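# Swap two shelf bins back into their colored spots

## Task

The two bins on the shelf are in each other's places. Move each into the shelf slot marked with its own color, centered on that mark, open side facing outward and with all its parts still inside. Because the board overhead is low, tilting the bin may be needed. Slide each bin fully in, past the front lip of the shelf. At the end no bin may remain tilted or raised by the gripper, and nothing counts as done if it only stays in place because the robot is holding it.

## Robot and tools

ROBOT. One Doosan M1013 six-joint arm carrying a Robotiq 140 mm two-finger gripper. There is only one arm, so every command covers just that arm.

FRAME. Positions in results use the scene frame: origin on the tabletop right under the arm base, +z up, +y to the left when facing along +x. The base may sit slightly tilted on the table. end_effector_position (metres) is the point between the finger pads when they are shut; end_effector_quat_wxyz gives orientation; velocities are in m/s and rad/s. The printed hand position is approximate, worse at long reach. The fingers point along the gripper's +z axis and close along its y axis. Closed fingertips extend roughly 33 mm past end_effector_position, open ones about 9 mm, and while closing the tips travel about 24 mm farther out from the arm, so keep that clearance above surfaces.

execute_actions. Argument "actions" is a list holding at most one item; optional "pictures" (boolean) requests camera images. An empty list sends nothing and just reports the state with pictures. A wait is {"steps": N} with N up to 300 control steps (1/30 s each), counted from the previous result, and sends no command. A motion is {"rows": [...], "steps": N}, N from 4 to 15 (default 15). Each row is used for one step; if rows run out, the final row repeats. A rejected call moves nothing.

ROW LAYOUT. Each row is one flat list of 9 numbers for the single arm: joint_1 waist, joint_2 shoulder, joint_3 elbow, joint_4 forearm roll, joint_5 wrist pitch, joint_6 wrist roll, then gripper position, gripper force_limit, gripper speed. The six joint values are absolute target angles in radians, in the same convention as the Joint positions line (not offsets). Stated ranges: waist, shoulder, forearm roll, wrist pitch and wrist roll -6.283 to 6.283; elbow -2.792 to 2.792. True ends may differ by up to 0.010 rad. A target more than 0.010 rad beyond a stated end, and farther out than the current angle, gets the call refused; a target past the real end is clipped to it, reported as "joint sent to its limit" (possibly about an earlier action). The last three numbers are normalized to [-1, 1]. position: +1 fully open (140 mm), about -0.8 pads touching, -1 closes until blocked. force_limit: squeeze force on parts up to 40 mm wide, roughly 14 N at -1, 60 N at 0, 107 N at +1. speed: pad gap rate, about 30 mm/s at -1, 140 at 0, 250 at +1.

MOTION LIMITS. Target speed caps: 2.09 rad/s waist and shoulder, 3.14 elbow, 3.93 the three wrist joints, with 0.3 s to accelerate and synchronized arrival. Each step the sent target stays within 0.456 rad (waist, shoulder), 0.683 (elbow) or 0.854 (wrist joints) of the measured angle, and all targets are pulled back if they would move the gripper over 70 mm from where it is. Far goals therefore need several calls.

TIMING. Results are taken 4 steps before an action ends; those steps run while you compose the next reply. The arm keeps heading toward the last row sent while you think or wait, until it nearly stops moving or a step is HELD; then only a new action continues or presses further. Fingers already moving keep moving.

GRIPPING. Close with position -1 and confirm object_status is 2. Codes: 0 moving, 1 blocked while opening, 2 blocked while closing, 3 reached target or pads met (thin items may still be held). Stopped fingers stay until the position number changes by at least 0.01, or the object yields or is lost. A new force_limit during status 2 only applies with a changed position (e.g. -1 to -0.98). position_measured is in counts: 3 fully open, 230 pads together, not linear in mm.

RESULT LINES. Joint positions and Joint velocities follow the column order. Joint torques come with per-unit offset, scale and noise; changes at rest indicate contact or load. Flange force estimates external force on the gripper including held weight; it is noisy, worst right after sudden stops, and may say "no reading". "joint command not followed" means the clearance check (which treats mounting blocks and posts as part of the arm) altered or blocked targets. HELD marks steps where your row was not fully sent. MOTOR HOT warns of heating from holding loads.

FAULTS TO AVOID. Contact torque at a joint's load limit (waist 299, shoulder 299, elbow 140, forearm roll, wrist pitch, wrist roll 39.6 N m, held weight included) or any external force of 144 N halts the arm for 10 s, drops the rest of the call, and lets it yield to contact. Overheating applies brakes until cooled. Avoid stops, drops, slips, slams, hard impacts and heavy pushes; never knock anything off the table. Parts may occasionally be tugged or nudged by outside disturbances. Faster, smoother, lower-effort motion is preferred.

zoom_image: "camera" is cam_high, cam_low or cam_wrist (each 504x504); "region" is [x0, y0, x1, y1] pixels from the top-left, at most 504 by 504. It gives a closer look and moves nothing.

read_manual: optional "section" ("licences") returns licence texts only.

finished_scene: pass "scene" with the current scene number to end and grade it, irreversibly; the next scene's task arrives in its result. Replying without any tool call ends everything. When resuming from a summary, first send an empty execute_actions to learn the current scene and task.

Each tool is called after "Request:" in YAML: its name, and indented under it one key for each argument.

## Session

Request:
execute_actions:
  actions: []

Scene clock: 0.00 s of 14400.00 s.
end_effector_position=(+0.2222, -0.3595, +0.3527) position_measured=3 object_status=3 end_effector_quat_wxyz=(-0.330, +0.730, +0.590, -0.101) end_effector_velocity=(+0.000, -0.000, +0.000) end_effector_angular_velocity=(+0.001, -0.001, -0.000)
Joint positions: [-0.958  0.155  1.738 -0.23   1.918 -0.725]
Joint velocities: [ 0.     0.    -0.001  0.001  0.    -0.   ]
Joint torques (N m, as the joint torque sensors report them, + toward a larger angle): no reading
Flange force (N, the push that the arm receives, along the gripper's own x y z axes): no reading

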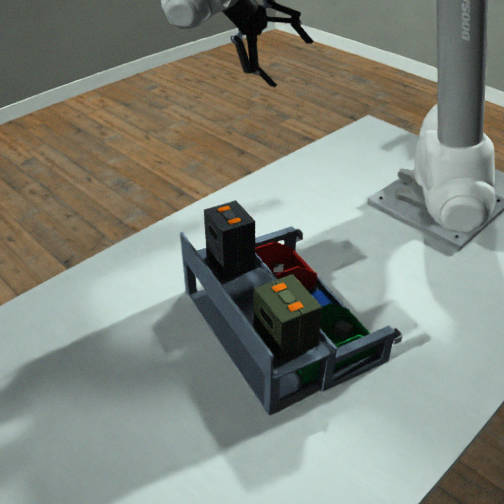

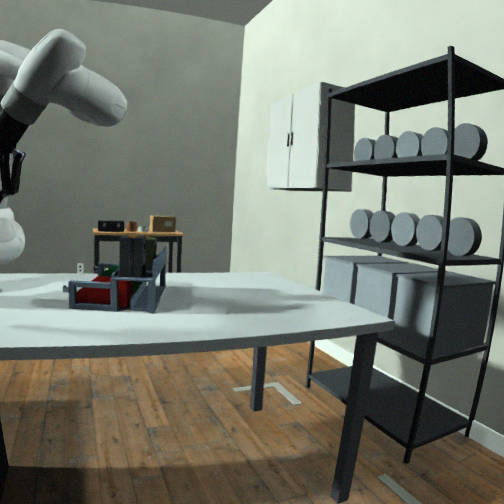

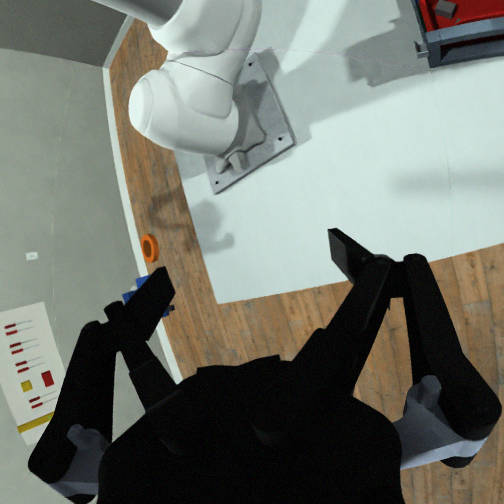

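Request:
zoom_image:
  camera: "cam_high"
  region: [170, 190, 420, 420]

Request:
zoom_image:
  camera: "cam_low"
  region: [40, 220, 200, 330]

Region (170, 190, 420, 420) of cam_high's 504x504 image, scaled by 2.016, with more detail than that image has; it fills the top 464 rows of this view, and the rest is white.

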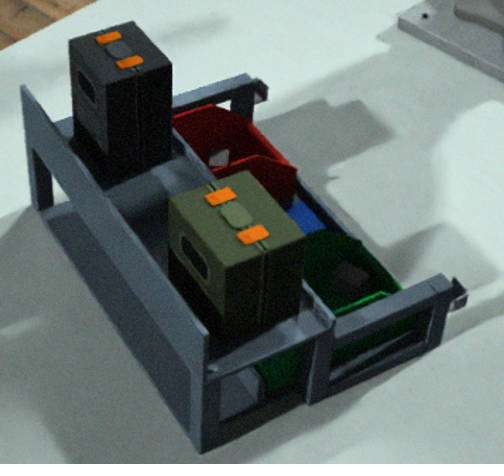

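Region (40, 220, 200, 330) of cam_low's 504x504 image, scaled by 3.150, with more detail than that image has; it fills the top 346 rows of this view, and the rest is white.

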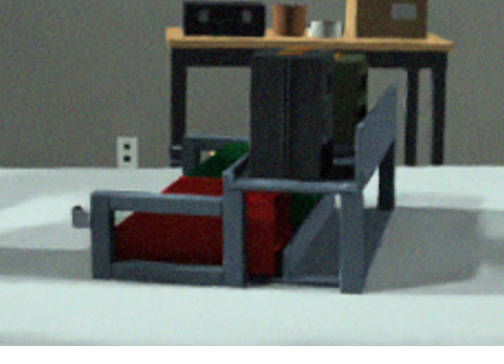

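Request:
execute_actions:
  actions:
    - {"rows":[[0,-0.2,1.7,0,1.64,-1.571,1,0,0]]}

Request:
execute_actions:
  actions:
    - {"steps":60}
  pictures: true

Scene clock: 0.83 s of 14400.00 s.
end_effector_position=(+0.3232, -0.2830, +0.3984) position_measured=3 object_status=3 end_effector_quat_wxyz=(-0.195, +0.550, +0.811, -0.046) end_effector_velocity=(+0.313, +0.328, +0.150) end_effector_angular_velocity=(+0.066, -0.933, +1.791)
Joint positions: [-0.729  0.004  1.722 -0.132  1.799 -1.085]
Joint velocities: [ 0.852 -0.428 -0.044  0.275 -0.333 -1.018]
Joint torques (N m, as the joint torque sensors report them, + toward a larger angle): [ -4.98 -33.86 -34.47   2.53   1.71   0.08]
Flange force (N, the push that the arm receives, along the gripper's own x y z axes): [3.7 4.3 -4.4]
Steps of this call (steps 1 to 14: nothing new was sent; steps 15 to 25: the first 11 steps of this action). Readings (joint positions | what the end effector reports):
15: [-0.958 0.155 1.738 -0.230 1.918 -0.725] | position_measured=3 object_status=3
16: [-0.955 0.153 1.738 -0.228 1.916 -0.731] | position_measured=3 object_status=3
18: [-0.925 0.130 1.736 -0.213 1.897 -0.787] | position_measured=3 object_status=3
22: [-0.814 0.051 1.727 -0.163 1.836 -0.973] | position_measured=3 object_status=3
25: the state above

Scene clock: 2.83 s of 14400.00 s.
end_effector_position=(+0.4334, +0.0479, +0.4839) position_measured=3 object_status=3 end_effector_quat_wxyz=(+0.001, -0.014, +1.000, -0.002) end_effector_velocity=(+0.000, -0.000, +0.000) end_effector_angular_velocity=(-0.000, -0.000, -0.001)
Joint positions: [ 0.    -0.2    1.7    0.     1.64  -1.571]
Joint velocities: [-0.    -0.    -0.001 -0.     0.     0.001]
Joint torques (N m, as the joint torque sensors report them, + toward a larger angle): [ -1.61 -18.69 -40.37   3.83   0.68  -0.08]
Flange force (N, the push that the arm receives, along the gripper's own x y z axes): [2.1 3.6 -1.1]
Kept back: nothing.
Steps of this call (steps 1 to 4: the last 4 steps of your previous action; steps 5 to 45: the robot went on to your last target; steps 46 to 60: nothing new was sent). Readings (joint positions | what the end effector reports):
1: [-0.700 -0.010 1.721 -0.123 1.788 -1.119] | position_measured=3 object_status=3
2: [-0.671 -0.023 1.719 -0.114 1.778 -1.150] | position_measured=3 object_status=3
4: [-0.612 -0.048 1.716 -0.099 1.759 -1.208] | position_measured=3 object_status=3
8: [-0.490 -0.087 1.712 -0.073 1.728 -1.303] | position_measured=3 object_status=3
60: the state above
The arm was judged still, so your last target was given up. Only a new action makes it travel on or press farther. Fingers that are still opening or closing keep moving.

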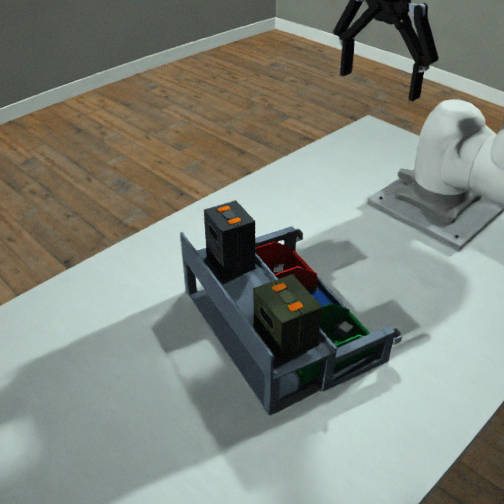

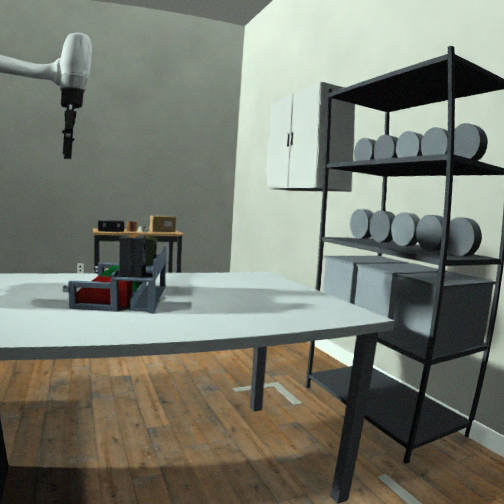

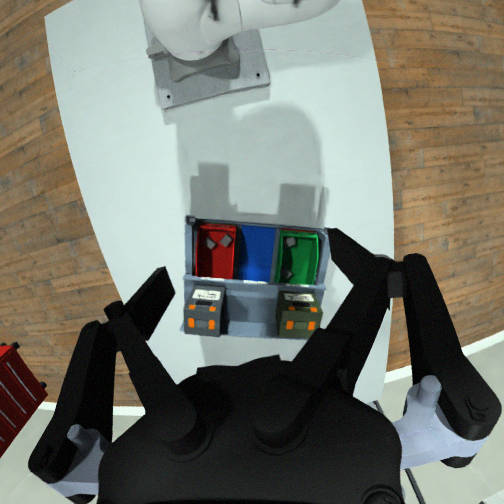

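Request:
execute_actions:
  actions:
    - {"rows":[[-0.03,-0.408,2.194,0,0.8,-1.571,1,0,0]]}

Request:
execute_actions:
  actions:
    - {"steps":40}
  pictures: true

Request:
zoom_image:
  camera: "cam_wrist"
  region: [130, 130, 390, 370]

Scene clock: 3.47 s of 14400.00 s.
end_effector_position=(+0.4689, +0.0392, +0.3777) position_measured=3 object_status=3 end_effector_quat_wxyz=(+0.184, -0.004, +0.983, -0.001) end_effector_velocity=(+0.089, -0.041, -0.385) end_effector_angular_velocity=(+0.011, -1.574, -0.080)
Joint positions: [-0.02  -0.338  2.028  0.     1.082 -1.571]
Joint velocities: [-0.086 -0.596  1.408 -0.    -2.386 -0.001]
Joint torques (N m, as the joint torque sensors report them, + toward a larger angle): [ -0.82 -13.69 -37.22   2.92  -0.03  -0.22]
Flange force (N, the push that the arm receives, along the gripper's own x y z axes): [-6.2 4.5 0.8]
Steps of this call (steps 1 to 8: nothing new was sent; steps 9 to 19: the first 11 steps of this action). Readings (joint positions | what the end effector reports):
9: [-0.000 -0.200 1.700 0.000 1.640 -1.571] | position_measured=3 object_status=3
10: [-0.000 -0.201 1.704 0.000 1.633 -1.571] | position_measured=3 object_status=3
12: [-0.002 -0.215 1.737 0.000 1.577 -1.571] | position_measured=3 object_status=3
16: [-0.012 -0.280 1.891 0.000 1.316 -1.571] | position_measured=3 object_status=3
19: the state above

Scene clock: 4.80 s of 14400.00 s.
end_effector_position=(+0.4753, +0.0343, +0.3366) position_measured=3 object_status=3 end_effector_quat_wxyz=(+0.275, +0.001, +0.962, -0.002) end_effector_velocity=(-0.000, -0.000, -0.000) end_effector_angular_velocity=(-0.000, +0.001, -0.000)
Joint positions: [-0.03  -0.408  2.194  0.     0.8   -1.571]
Joint velocities: [-0. -0.  0. -0.  0.  0.]
Joint torques (N m, as the joint torque sensors report them, + toward a larger angle): [ -2.11  -0.48 -38.72   3.75  -0.84  -0.57]
Flange force (N, the push that the arm receives, along the gripper's own x y z axes): [-5.1 8.7 -2.0]
Kept back: nothing.
Steps of this call (steps 1 to 4: the last 4 steps of your previous action; steps 5 to 30: the robot went on to your last target; steps 31 to 40: nothing new was sent). Readings (joint positions | what the end effector reports):
1: [-0.023 -0.357 2.074 0.000 1.004 -1.571] | position_measured=3 object_status=3
2: [-0.025 -0.374 2.114 0.000 0.936 -1.571] | position_measured=3 object_status=3
4: [-0.029 -0.398 2.170 0.000 0.841 -1.571] | position_measured=3 object_status=3
8: [-0.030 -0.408 2.193 0.000 0.800 -1.571] | position_measured=3 object_status=3
40: the state above
The arm was judged still, so your last target was given up. Only a new action makes it travel on or press farther. Fingers that are still opening or closing keep moving.

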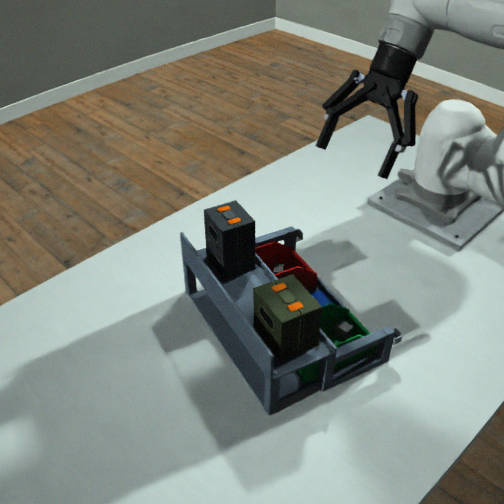

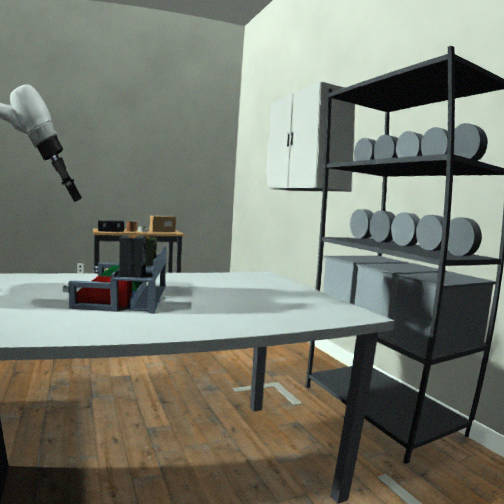

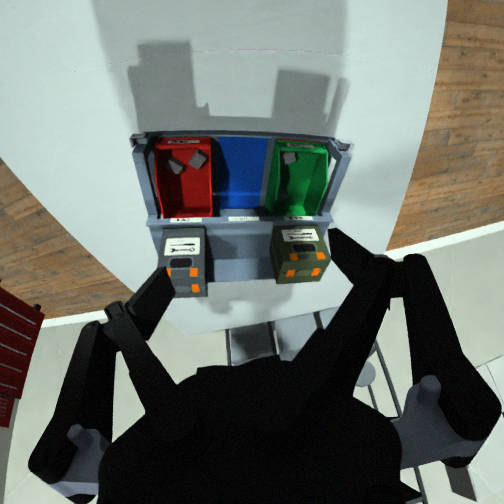

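Region (130, 130, 390, 370) of cam_wrist's 504x504 image, scaled by 1.938, with more detail than that image has; it fills the top 465 rows of this view, and the rest is white.

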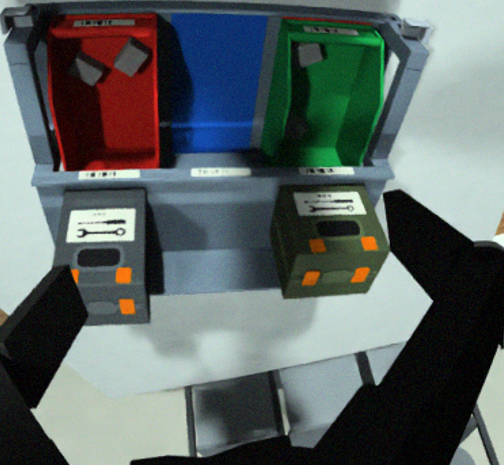

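Request:
execute_actions:
  actions:
    - {"rows":[[0.049,-0.091,2.036,0,1.197,-1.234,1,0,0]]}

Request:
execute_actions:
  actions:
    - {"steps":30}
  pictures: true

Scene clock: 5.57 s of 14400.00 s.
end_effector_position=(+0.4625, +0.0668, +0.2566) position_measured=3 object_status=3 end_effector_quat_wxyz=(+0.029, +0.116, +0.993, +0.004) end_effector_velocity=(-0.054, +0.075, -0.148) end_effector_angular_velocity=(-0.038, +1.170, -0.543)
Joint positions: [ 0.04  -0.124  2.053 -0.     1.154 -1.27 ]
Joint velocities: [ 0.169  0.67  -0.332 -0.     0.834  0.709]
Joint torques (N m, as the joint torque sensors report them, + toward a larger angle): [  2.57 -56.5  -37.16   3.54   0.76  -0.3 ]
Flange force (N, the push that the arm receives, along the gripper's own x y z axes): [6.3 2.2 -3.4]
Steps of this call (steps 1 to 12: nothing new was sent; steps 13 to 23: the first 11 steps of this action). Readings (joint positions | what the end effector reports):
13: [-0.030 -0.408 2.194 0.000 0.800 -1.571] | position_measured=3 object_status=3
14: [-0.029 -0.405 2.192 -0.000 0.805 -1.568] | position_measured=3 object_status=3
16: [-0.022 -0.375 2.177 -0.000 0.842 -1.536] | position_measured=3 object_status=3
20: [0.015 -0.226 2.103 -0.000 1.027 -1.378] | position_measured=3 object_status=3
23: the state above

Scene clock: 6.57 s of 14400.00 s.
end_effector_position=(+0.4596, +0.0705, +0.2498) position_measured=3 object_status=3 end_effector_quat_wxyz=(+0.000, +0.130, +0.992, -0.002) end_effector_velocity=(+0.000, -0.000, +0.001) end_effector_angular_velocity=(+0.000, -0.001, +0.000)
Joint positions: [ 0.049 -0.091  2.036 -0.     1.197 -1.234]
Joint velocities: [-0.    -0.    -0.001 -0.    -0.    -0.001]
Joint torques (N m, as the joint torque sensors report them, + toward a larger angle): [ -2.28 -28.02 -35.75   3.64   0.37  -0.42]
Flange force (N, the push that the arm receives, along the gripper's own x y z axes): [-0.6 6.2 -4.3]
Kept back: nothing.
Steps of this call (steps 1 to 4: the last 4 steps of your previous action; steps 5 to 30: the robot went on to your last target). Readings (joint positions | what the end effector reports):
1: [0.045 -0.106 2.044 -0.000 1.178 -1.250] | position_measured=3 object_status=3
2: [0.048 -0.095 2.038 -0.000 1.192 -1.239] | position_measured=3 object_status=3
4: [0.049 -0.091 2.036 -0.000 1.197 -1.234] | position_measured=3 object_status=3
8: [0.049 -0.091 2.036 -0.000 1.197 -1.234] | position_measured=3 object_status=3
30: the state above
The arm was judged still, so your last target was given up. Only a new action makes it travel on or press farther. Fingers that are still opening or closing keep moving.

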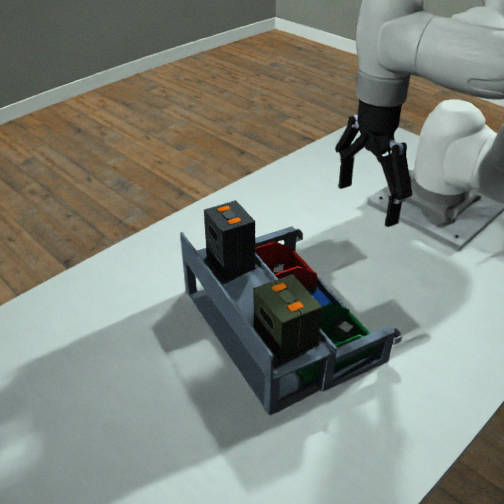

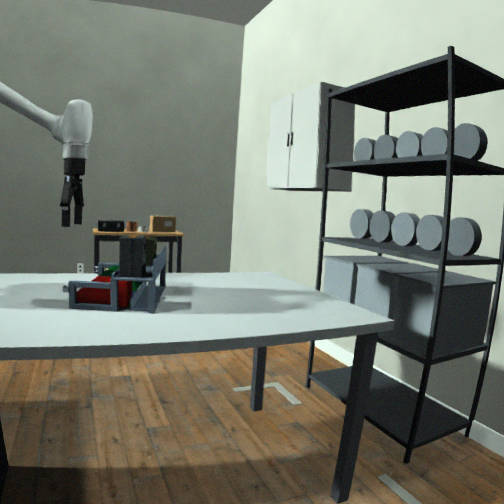

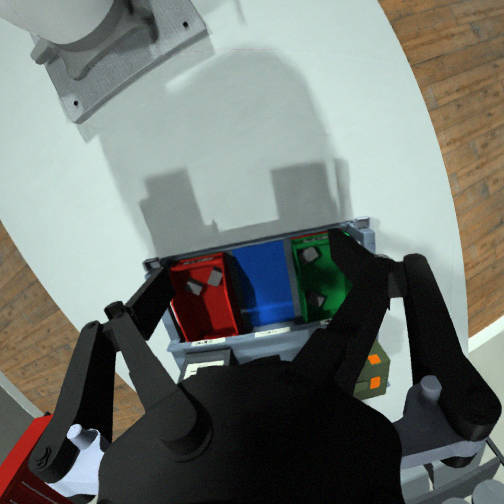

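Request:
execute_actions:
  actions:
    - {"rows":[[-0.19,-0.029,2.1595,0,1.011,-1.471,1,0,0]]}

Request:
execute_actions:
  actions:
    - {"steps":20}
  pictures: true

Request:
zoom_image:
  camera: "cam_wrist"
  region: [130, 170, 410, 400]

Request:
zoom_image:
  camera: "cam_low"
  region: [40, 200, 200, 330]

Scene clock: 7.33 s of 14400.00 s.
end_effector_position=(+0.4571, -0.0303, +0.1672) position_measured=3 object_status=3 end_effector_quat_wxyz=(+0.000, +0.131, +0.991, -0.002) end_effector_velocity=(-0.048, -0.229, -0.184) end_effector_angular_velocity=(-0.001, +0.004, -0.011)
Joint positions: [-0.17  -0.034  2.149  0.     1.027 -1.451]
Joint velocities: [-0.509  0.132  0.26  -0.002 -0.388 -0.497]
Joint torques (N m, as the joint torque sensors report them, + toward a larger angle): [ 14.13 -48.87 -40.97   4.55   0.56   0.35]
Flange force (N, the push that the arm receives, along the gripper's own x y z axes): [-0.9 -1.8 -2.3]
Steps of this call (steps 1 to 12: nothing new was sent; steps 13 to 23: the first 11 steps of this action). Readings (joint positions | what the end effector reports):
13: [0.049 -0.091 2.036 0.000 1.197 -1.234] | position_measured=3 object_status=3
14: [0.045 -0.090 2.037 0.000 1.194 -1.237] | position_measured=3 object_status=3
16: [0.016 -0.083 2.053 0.000 1.171 -1.267] | position_measured=3 object_status=3
20: [-0.096 -0.053 2.111 0.000 1.084 -1.377] | position_measured=3 object_status=3
23: the state above

Scene clock: 8.00 s of 14400.00 s.
end_effector_position=(+0.4552, -0.0393, +0.1600) position_measured=3 object_status=3 end_effector_quat_wxyz=(+0.001, +0.131, +0.991, -0.002) end_effector_velocity=(+0.000, -0.000, +0.000) end_effector_angular_velocity=(-0.000, +0.000, +0.001)
Joint positions: [-0.19  -0.029  2.16   0.     1.011 -1.471]
Joint velocities: [ 0.     0.    -0.    -0.     0.    -0.001]
Joint torques (N m, as the joint torque sensors report them, + toward a larger angle): [ -0.53 -28.79 -32.88   3.19   0.23   0.17]
Flange force (N, the push that the arm receives, along the gripper's own x y z axes): [1.6 0.1 -5.5]
Kept back: nothing.
Steps of this call (steps 1 to 4: the last 4 steps of your previous action; steps 5 to 20: the robot went on to your last target). Readings (joint positions | what the end effector reports):
1: [-0.183 -0.031 2.156 0.000 1.017 -1.464] | position_measured=3 object_status=3
2: [-0.189 -0.029 2.159 0.000 1.012 -1.470] | position_measured=3 object_status=3
4: [-0.190 -0.029 2.159 0.000 1.011 -1.471] | position_measured=3 object_status=3
8: [-0.190 -0.029 2.159 0.000 1.011 -1.471] | position_measured=3 object_status=3
20: the state above

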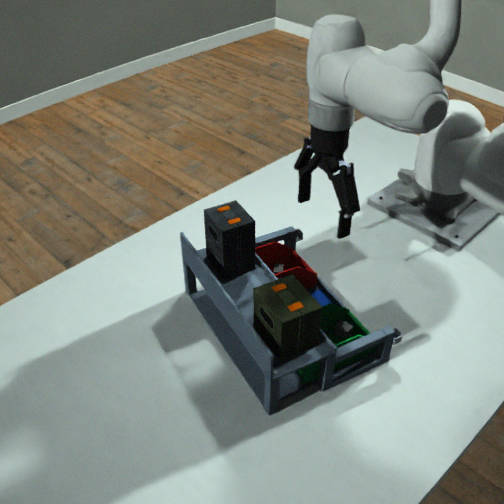

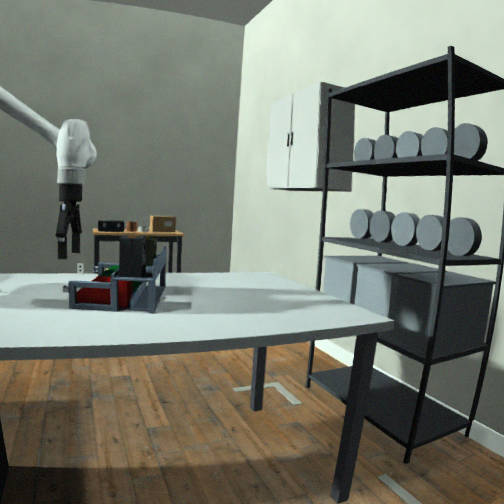

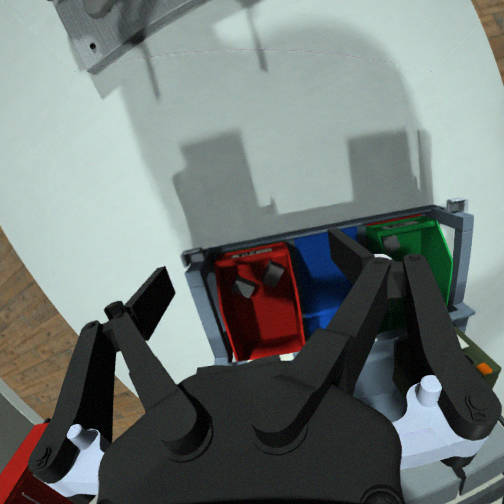

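Region (130, 170, 410, 400) of cam_wrist's 504x504 image, scaled by 1.800, with more detail than that image has; it fills the top 414 rows of this view, and the rest is white.

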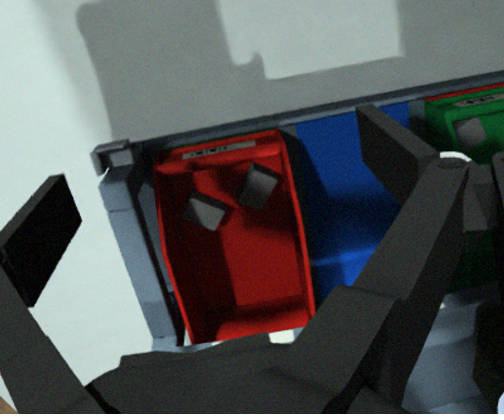

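Region (40, 200, 200, 330) of cam_low's 504x504 image, scaled by 3.150, with more detail than that image has; it fills the top 410 rows of this view, and the rest is white.

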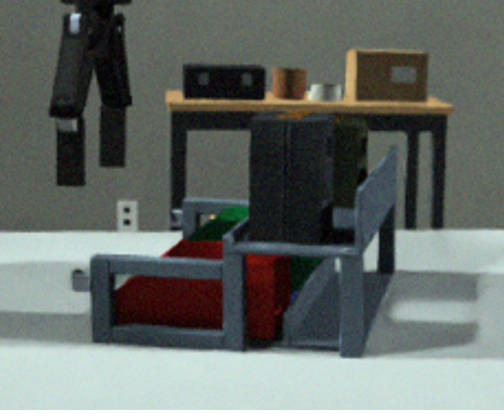

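Request:
execute_actions:
  actions:
    - {"rows":[[-0.097,0.0467,2.1584,-0.0467,0.77,-1.344,-0.3,0.5,0]]}

Request:
execute_actions:
  actions:
    - {"steps":20}
  pictures: true

Request:
zoom_image:
  camera: "cam_low"
  region: [40, 200, 200, 330]

Scene clock: 8.97 s of 14400.00 s.
end_effector_position=(+0.5347, -0.0132, +0.1299) position_measured=75 object_status=0 end_effector_quat_wxyz=(+0.085, +0.132, +0.988, -0.013) end_effector_velocity=(+0.002, -0.001, +0.001) end_effector_angular_velocity=(-0.001, -0.004, -0.002)
Joint positions: [-0.097  0.047  2.158 -0.047  0.77  -1.344]
Joint velocities: [-0.     0.    -0.001 -0.002 -0.004  0.003]
Joint torques (N m, as the joint torque sensors report them, + toward a larger angle): [ -3.2  -37.64 -31.02   2.64   0.16  -0.07]
Flange force (N, the push that the arm receives, along the gripper's own x y z axes): [-2.7 5.8 -1.0]
Steps of this call (steps 1 to 15: the robot went on to your last target; steps 16 to 18: nothing new was sent; steps 19 to 29: the first 11 steps of this action). Readings (joint positions | what the end effector reports):
19: [-0.190 -0.029 2.160 -0.000 1.011 -1.471] | position_measured=3 object_status=0
20: [-0.187 -0.027 2.160 -0.001 1.004 -1.468] | position_measured=6 object_status=0
22: [-0.166 -0.010 2.159 -0.012 0.948 -1.438] | position_measured=21 object_status=0
26: [-0.103 0.042 2.159 -0.044 0.785 -1.352] | position_measured=52 object_status=0
29: the state above

Scene clock: 9.63 s of 14400.00 s.
end_effector_position=(+0.5347, -0.0132, +0.1299) position_measured=167 object_status=3 end_effector_quat_wxyz=(+0.085, +0.132, +0.988, -0.013) end_effector_velocity=(-0.000, -0.000, +0.000) end_effector_angular_velocity=(-0.000, +0.000, -0.001)
Joint positions: [-0.097  0.047  2.158 -0.047  0.77  -1.344]
Joint velocities: [-0.    -0.     0.    -0.     0.     0.001]
Joint torques (N m, as the joint torque sensors report them, + toward a larger angle): [ -2.15 -35.72 -31.58   2.82   0.08   0.14]
Flange force (N, the push that the arm receives, along the gripper's own x y z axes): [0.7 3.2 -5.0]
Kept back: nothing.
Steps of this call (steps 1 to 4: the last 4 steps of your previous action; steps 5 to 15: the robot went on to your last target; steps 16 to 20: nothing new was sent). Readings (joint positions | what the end effector reports):
1: [-0.097 0.047 2.158 -0.047 0.770 -1.344] | position_measured=82 object_status=0
2: [-0.097 0.047 2.158 -0.047 0.770 -1.344] | position_measured=90 object_status=0
4: [-0.097 0.047 2.158 -0.047 0.770 -1.344] | position_measured=105 object_status=0
8: [-0.097 0.047 2.158 -0.047 0.770 -1.344] | position_measured=135 object_status=0
20: the state above
The arm was judged still, so your last target was given up. Only a new action makes it travel on or press farther. Fingers that are still opening or closing keep moving.

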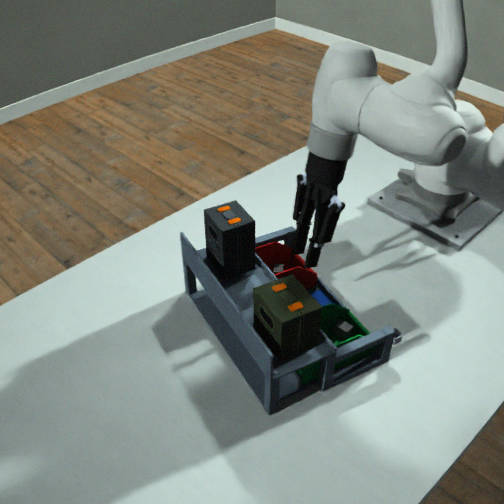

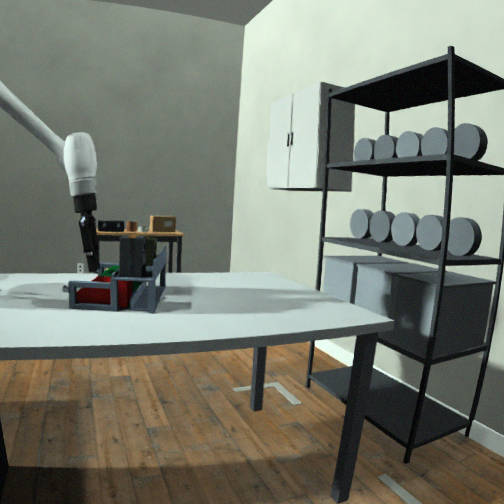

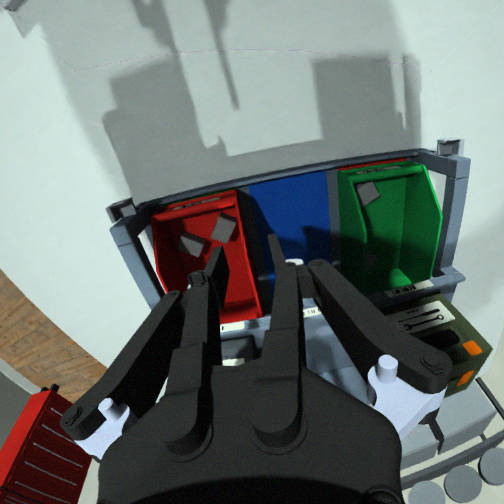

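Region (40, 200, 200, 330) of cam_low's 504x504 image, scaled by 3.150, with more detail than that image has; it fills the top 410 rows of this view, and the rest is white.

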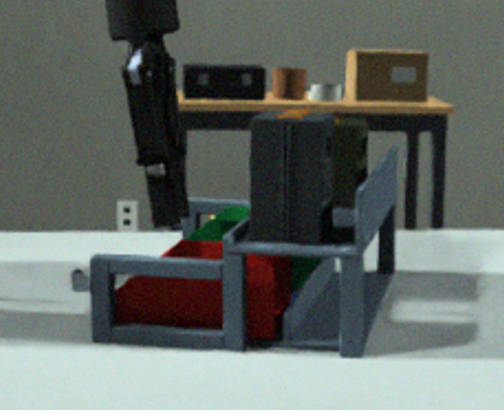

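Request:
execute_actions:
  actions:
    - {"rows":[[-0.097,0.075,2.178,-0.05,0.722,-1.34,-0.3,0.5,0],[-0.097,0.075,2.178,-0.05,0.722,-1.34,-0.3,0.5,0],[-0.097,0.075,2.178,-0.05,0.722,-1.34,-0.3,0.5,0],[-0.097,0.075,2.178,-0.05,0.722,-1.34,-0.3,0.5,0],[-0.097,0.102,2.198,-0.052,0.675,-1.337,-0.3,0.5,0],[-0.097,0.102,2.198,-0.052,0.675,-1.337,-0.3,0.5,0],[-0.097,0.102,2.198,-0.052,0.675,-1.337,-0.3,0.5,0],[-0.097,0.102,2.198,-0.052,0.675,-1.337,-0.3,0.5,0],[-0.097,0.13,2.217,-0.0553,0.628,-1.333,-0.3,0.5,0]]}

Request:
execute_actions:
  actions:
    - {"steps":10}
  pictures: true

Request:
zoom_image:
  camera: "cam_low"
  region: [40, 200, 200, 330]

Request:
zoom_image:
  camera: "cam_wrist"
  region: [100, 130, 400, 380]

Scene clock: 10.30 s of 14400.00 s.
end_effector_position=(+0.5358, -0.0135, +0.0757) position_measured=167 object_status=3 end_effector_quat_wxyz=(+0.086, +0.132, +0.987, -0.013) end_effector_velocity=(-0.022, -0.001, -0.272) end_effector_angular_velocity=(-0.005, +0.026, +0.007)
Joint positions: [-0.097  0.116  2.207 -0.054  0.651 -1.335]
Joint velocities: [-0.     0.351  0.252 -0.049 -0.576  0.05 ]
Joint torques (N m, as the joint torque sensors report them, + toward a larger angle): [ -4.24  -8.96 -13.47   1.14   0.55  -0.31]
Flange force (N, the push that the arm receives, along the gripper's own x y z axes): [-4.2 1.6 2.5]
Steps of this call (steps 1 to 9: nothing new was sent; steps 10 to 20: the first 11 steps of this action). Readings (joint positions | what the end effector reports):
10: [-0.097 0.047 2.158 -0.047 0.770 -1.344] | position_measured=167 object_status=3
11: [-0.097 0.050 2.161 -0.047 0.763 -1.343] | position_measured=167 object_status=3
13: [-0.097 0.071 2.176 -0.050 0.729 -1.341] | position_measured=167 object_status=3
17: [-0.097 0.099 2.196 -0.052 0.681 -1.337] | position_measured=167 object_status=3
20: the state above

Scene clock: 10.63 s of 14400.00 s.
end_effector_position=(+0.5348, -0.0135, +0.0649) position_measured=167 object_status=3 end_effector_quat_wxyz=(+0.085, +0.132, +0.988, -0.013) end_effector_velocity=(+0.000, +0.000, -0.000) end_effector_angular_velocity=(+0.000, +0.001, -0.000)
Joint positions: [-0.097  0.13   2.217 -0.055  0.628 -1.333]
Joint velocities: [-0.     0.001 -0.     0.     0.    -0.   ]
Joint torques (N m, as the joint torque sensors report them, + toward a larger angle): [ -0.54 -38.82 -27.37   2.41   0.26  -0.11]
Flange force (N, the push that the arm receives, along the gripper's own x y z axes): [0.5 0.0 -7.1]
Kept back: nothing.
Steps of this call (steps 1 to 4: the last 4 steps of your previous action; steps 5 to 10: the robot went on to your last target). Readings (joint positions | what the end effector reports):
1: [-0.097 0.126 2.215 -0.055 0.635 -1.334] | position_measured=167 object_status=3
2: [-0.097 0.130 2.217 -0.055 0.629 -1.333] | position_measured=167 object_status=3
4: [-0.097 0.130 2.217 -0.055 0.628 -1.333] | position_measured=167 object_status=3
8: [-0.097 0.130 2.217 -0.055 0.628 -1.333] | position_measured=167 object_status=3
10: the state above

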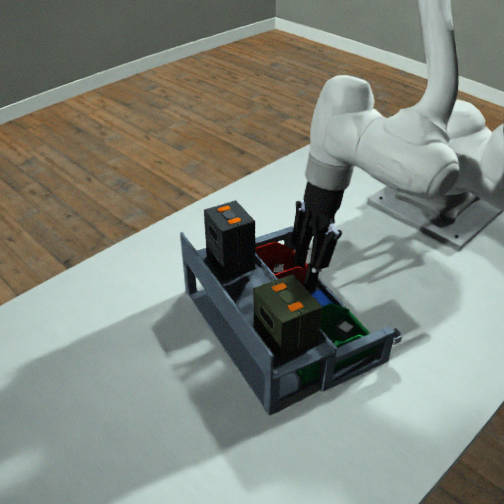

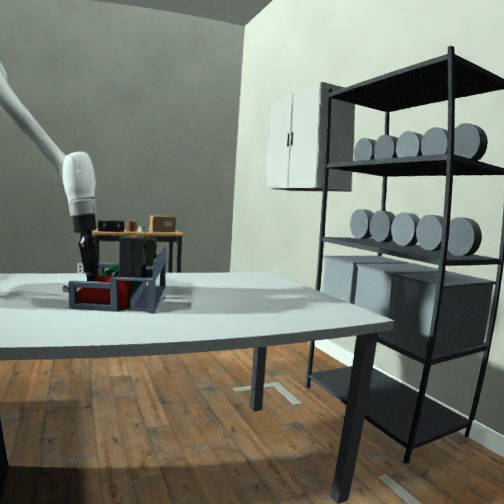

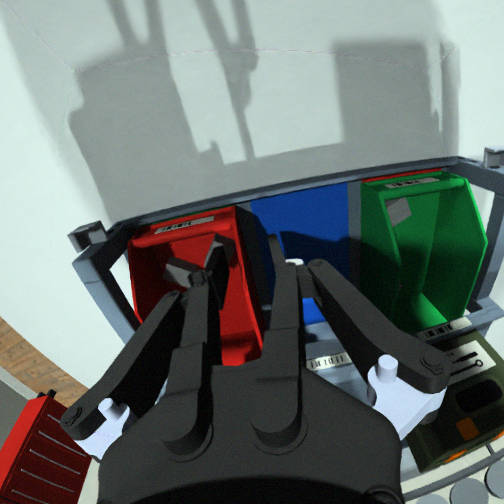

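Region (40, 200, 200, 330) of cam_low's 504x504 image, scaled by 3.150, with more detail than that image has; it fills the top 410 rows of this view, and the rest is white.

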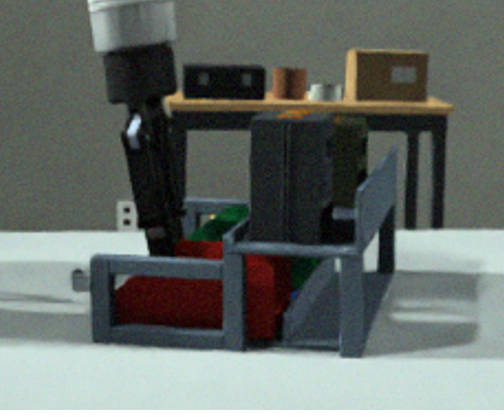

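Region (100, 130, 400, 380) of cam_wrist's 504x504 image, scaled by 1.680, with more detail than that image has.

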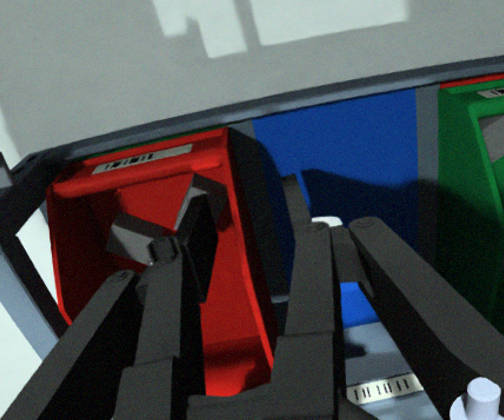

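Request:
execute_actions:
  actions:
    - {"rows":[[-0.108,0.1572,2.1841,-0.052,0.634,-1.347,-0.5,0.5,0]]}

Request:
execute_actions:
  actions:
    - {"steps":8}
  pictures: true

Request:
zoom_image:
  camera: "cam_wrist"
  region: [100, 130, 400, 380]

Request:
zoom_image:
  camera: "cam_high"
  region: [230, 200, 410, 360]

Scene clock: 11.23 s of 14400.00 s.
end_effector_position=(+0.5535, -0.0203, +0.0649) position_measured=192 object_status=0 end_effector_quat_wxyz=(+0.085, +0.132, +0.988, -0.013) end_effector_velocity=(-0.001, +0.000, -0.001) end_effector_angular_velocity=(+0.000, +0.003, +0.001)
Joint positions: [-0.108  0.157  2.184 -0.052  0.634 -1.347]
Joint velocities: [-0.     0.001  0.001  0.     0.001 -0.001]
Joint torques (N m, as the joint torque sensors report them, + toward a larger angle): [ -1.3  -45.91 -28.34   2.43   0.21   0.19]
Flange force (N, the push that the arm receives, along the gripper's own x y z axes): [-2.1 2.0 -0.2]
Steps of this call (steps 1 to 7: the robot went on to your last target; steps 8 to 18: the first 11 steps of this action). Readings (joint positions | what the end effector reports):
8: [-0.097 0.130 2.217 -0.055 0.628 -1.333] | position_measured=167 object_status=0
9: [-0.098 0.133 2.213 -0.055 0.629 -1.334] | position_measured=170 object_status=0
11: [-0.106 0.153 2.188 -0.052 0.633 -1.344] | position_measured=185 object_status=0
15: [-0.108 0.157 2.184 -0.052 0.634 -1.347] | position_measured=192 object_status=0
18: the state above

Scene clock: 11.50 s of 14400.00 s.
end_effector_position=(+0.5535, -0.0203, +0.0649) position_measured=192 object_status=3 end_effector_quat_wxyz=(+0.085, +0.132, +0.988, -0.013) end_effector_velocity=(+0.001, -0.000, +0.001) end_effector_angular_velocity=(+0.000, -0.002, -0.001)
Joint positions: [-0.108  0.157  2.184 -0.052  0.634 -1.347]
Joint velocities: [-0.     0.    -0.001  0.001 -0.     0.001]
Joint torques (N m, as the joint torque sensors report them, + toward a larger angle): [ -3.73 -44.53 -26.87   2.56   0.15   0.02]
Flange force (N, the push that the arm receives, along the gripper's own x y z axes): [-2.6 7.4 -3.6]
Kept back: nothing.
Steps of this call (steps 1 to 4: the last 4 steps of your previous action; steps 5 to 8: the robot went on to your last target). Readings (joint positions | what the end effector reports):
1: [-0.108 0.157 2.184 -0.052 0.634 -1.347] | position_measured=192 object_status=0
2: [-0.108 0.157 2.184 -0.052 0.634 -1.347] | position_measured=192 object_status=0
4: [-0.108 0.157 2.184 -0.052 0.634 -1.347] | position_measured=192 object_status=3
8: the state above

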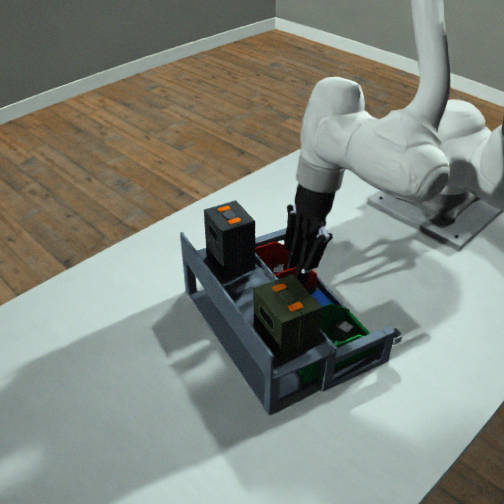

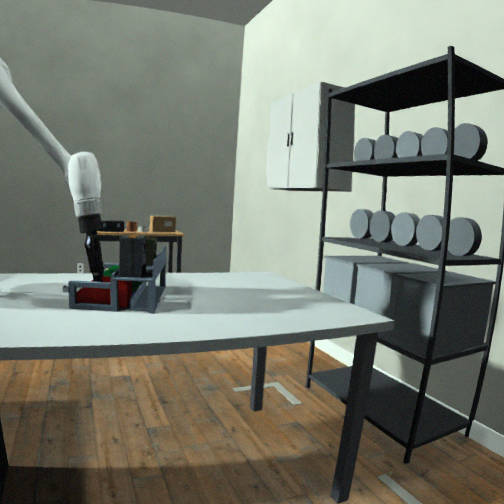

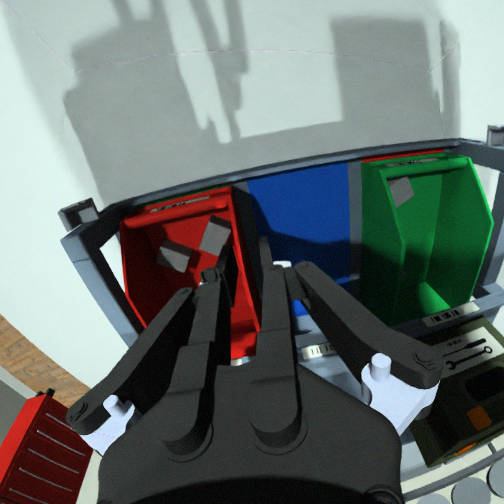

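Region (100, 130, 400, 380) of cam_wrist's 504x504 image, scaled by 1.680, with more detail than that image has.

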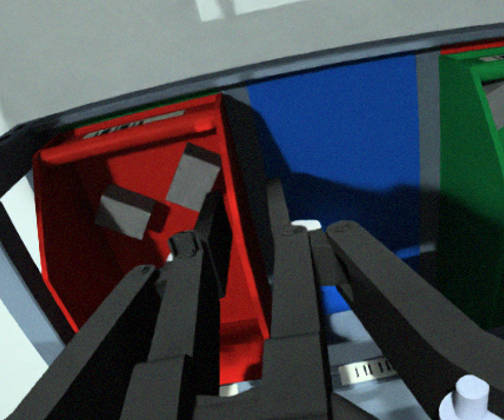

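Region (230, 200, 410, 360) of cam_high's 504x504 image, scaled by 2.800, with more detail than that image has.

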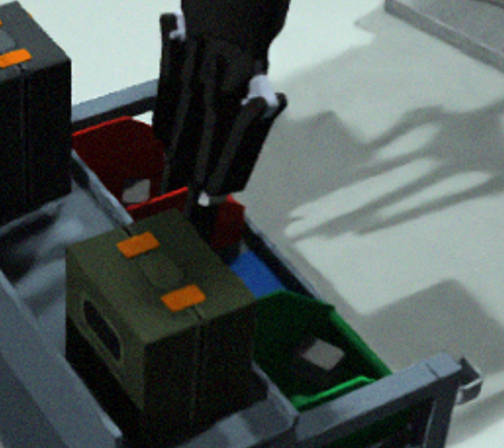

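Close.

Request:
execute_actions:
  actions:
    - {"rows":[[-0.108,0.1572,2.1841,-0.052,0.634,-1.347,-1,0.7,-0.5]]}

Request:
execute_actions:
  actions:
    - {"steps":10}
  pictures: true

Scene clock: 11.93 s of 14400.00 s.
end_effector_position=(+0.5535, -0.0203, +0.0649) position_measured=231 object_status=0 end_effector_quat_wxyz=(+0.085, +0.132, +0.988, -0.013) end_effector_velocity=(-0.001, +0.000, -0.001) end_effector_angular_velocity=(-0.000, +0.002, +0.001)
Joint positions: [-0.108  0.157  2.184 -0.052  0.634 -1.347]
Joint velocities: [-0.     0.     0.002 -0.     0.    -0.001]
Joint torques (N m, as the joint torque sensors report them, + toward a larger angle): [ -0.52 -44.43 -24.9    2.6    0.74   0.16]
Flange force (N, the push that the arm receives, along the gripper's own x y z axes): [-6.4 1.3 -2.0]
Steps of this call (steps 1 to 2: the robot went on to your last target; steps 3 to 13: the first 11 steps of this action). Readings (joint positions | what the end effector reports):
3: [-0.108 0.157 2.184 -0.052 0.634 -1.347] | position_measured=192 object_status=0
4: [-0.108 0.157 2.184 -0.052 0.634 -1.347] | position_measured=194 object_status=0
6: [-0.108 0.157 2.184 -0.052 0.634 -1.347] | position_measured=203 object_status=0
10: [-0.108 0.157 2.184 -0.052 0.634 -1.347] | position_measured=221 object_status=0
13: the state above

Scene clock: 12.27 s of 14400.00 s.
end_effector_position=(+0.5535, -0.0203, +0.0649) position_measured=231 object_status=3 end_effector_quat_wxyz=(+0.085, +0.132, +0.988, -0.013) end_effector_velocity=(-0.000, -0.000, -0.000) end_effector_angular_velocity=(-0.000, +0.001, -0.001)
Joint positions: [-0.108  0.157  2.184 -0.052  0.634 -1.347]
Joint velocities: [ 0.     0.001  0.    -0.     0.     0.001]
Joint torques (N m, as the joint torque sensors report them, + toward a larger angle): [  1.11 -40.19 -25.31   2.15   0.91   0.2 ]
Flange force (N, the push that the arm receives, along the gripper's own x y z axes): [-2.0 -3.8 -9.0]
Kept back: nothing.
Steps of this call (steps 1 to 4: the last 4 steps of your previous action; steps 5 to 10: the robot went on to your last target). Readings (joint positions | what the end effector reports):
1: [-0.108 0.157 2.184 -0.052 0.634 -1.347] | position_measured=231 object_status=0
2: [-0.108 0.157 2.184 -0.052 0.634 -1.347] | position_measured=231 object_status=0
4: [-0.108 0.157 2.184 -0.052 0.634 -1.347] | position_measured=231 object_status=0
8: [-0.108 0.157 2.184 -0.052 0.634 -1.347] | position_measured=231 object_status=3
10: the state above

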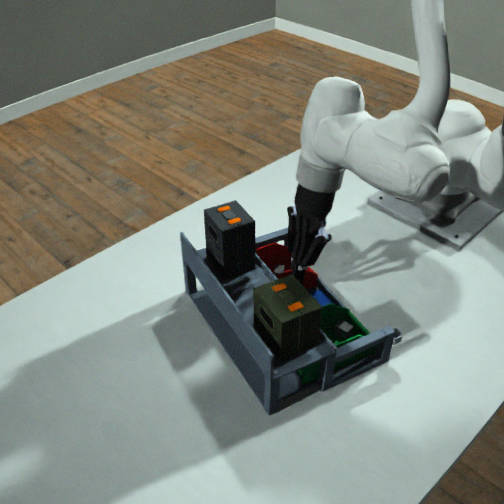

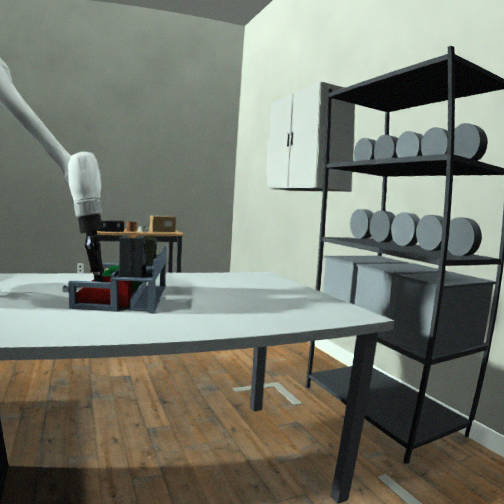

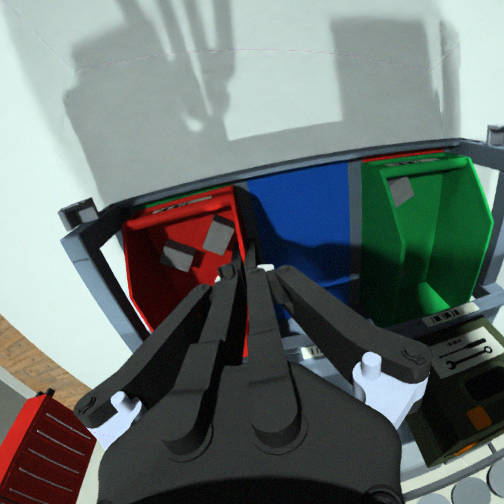

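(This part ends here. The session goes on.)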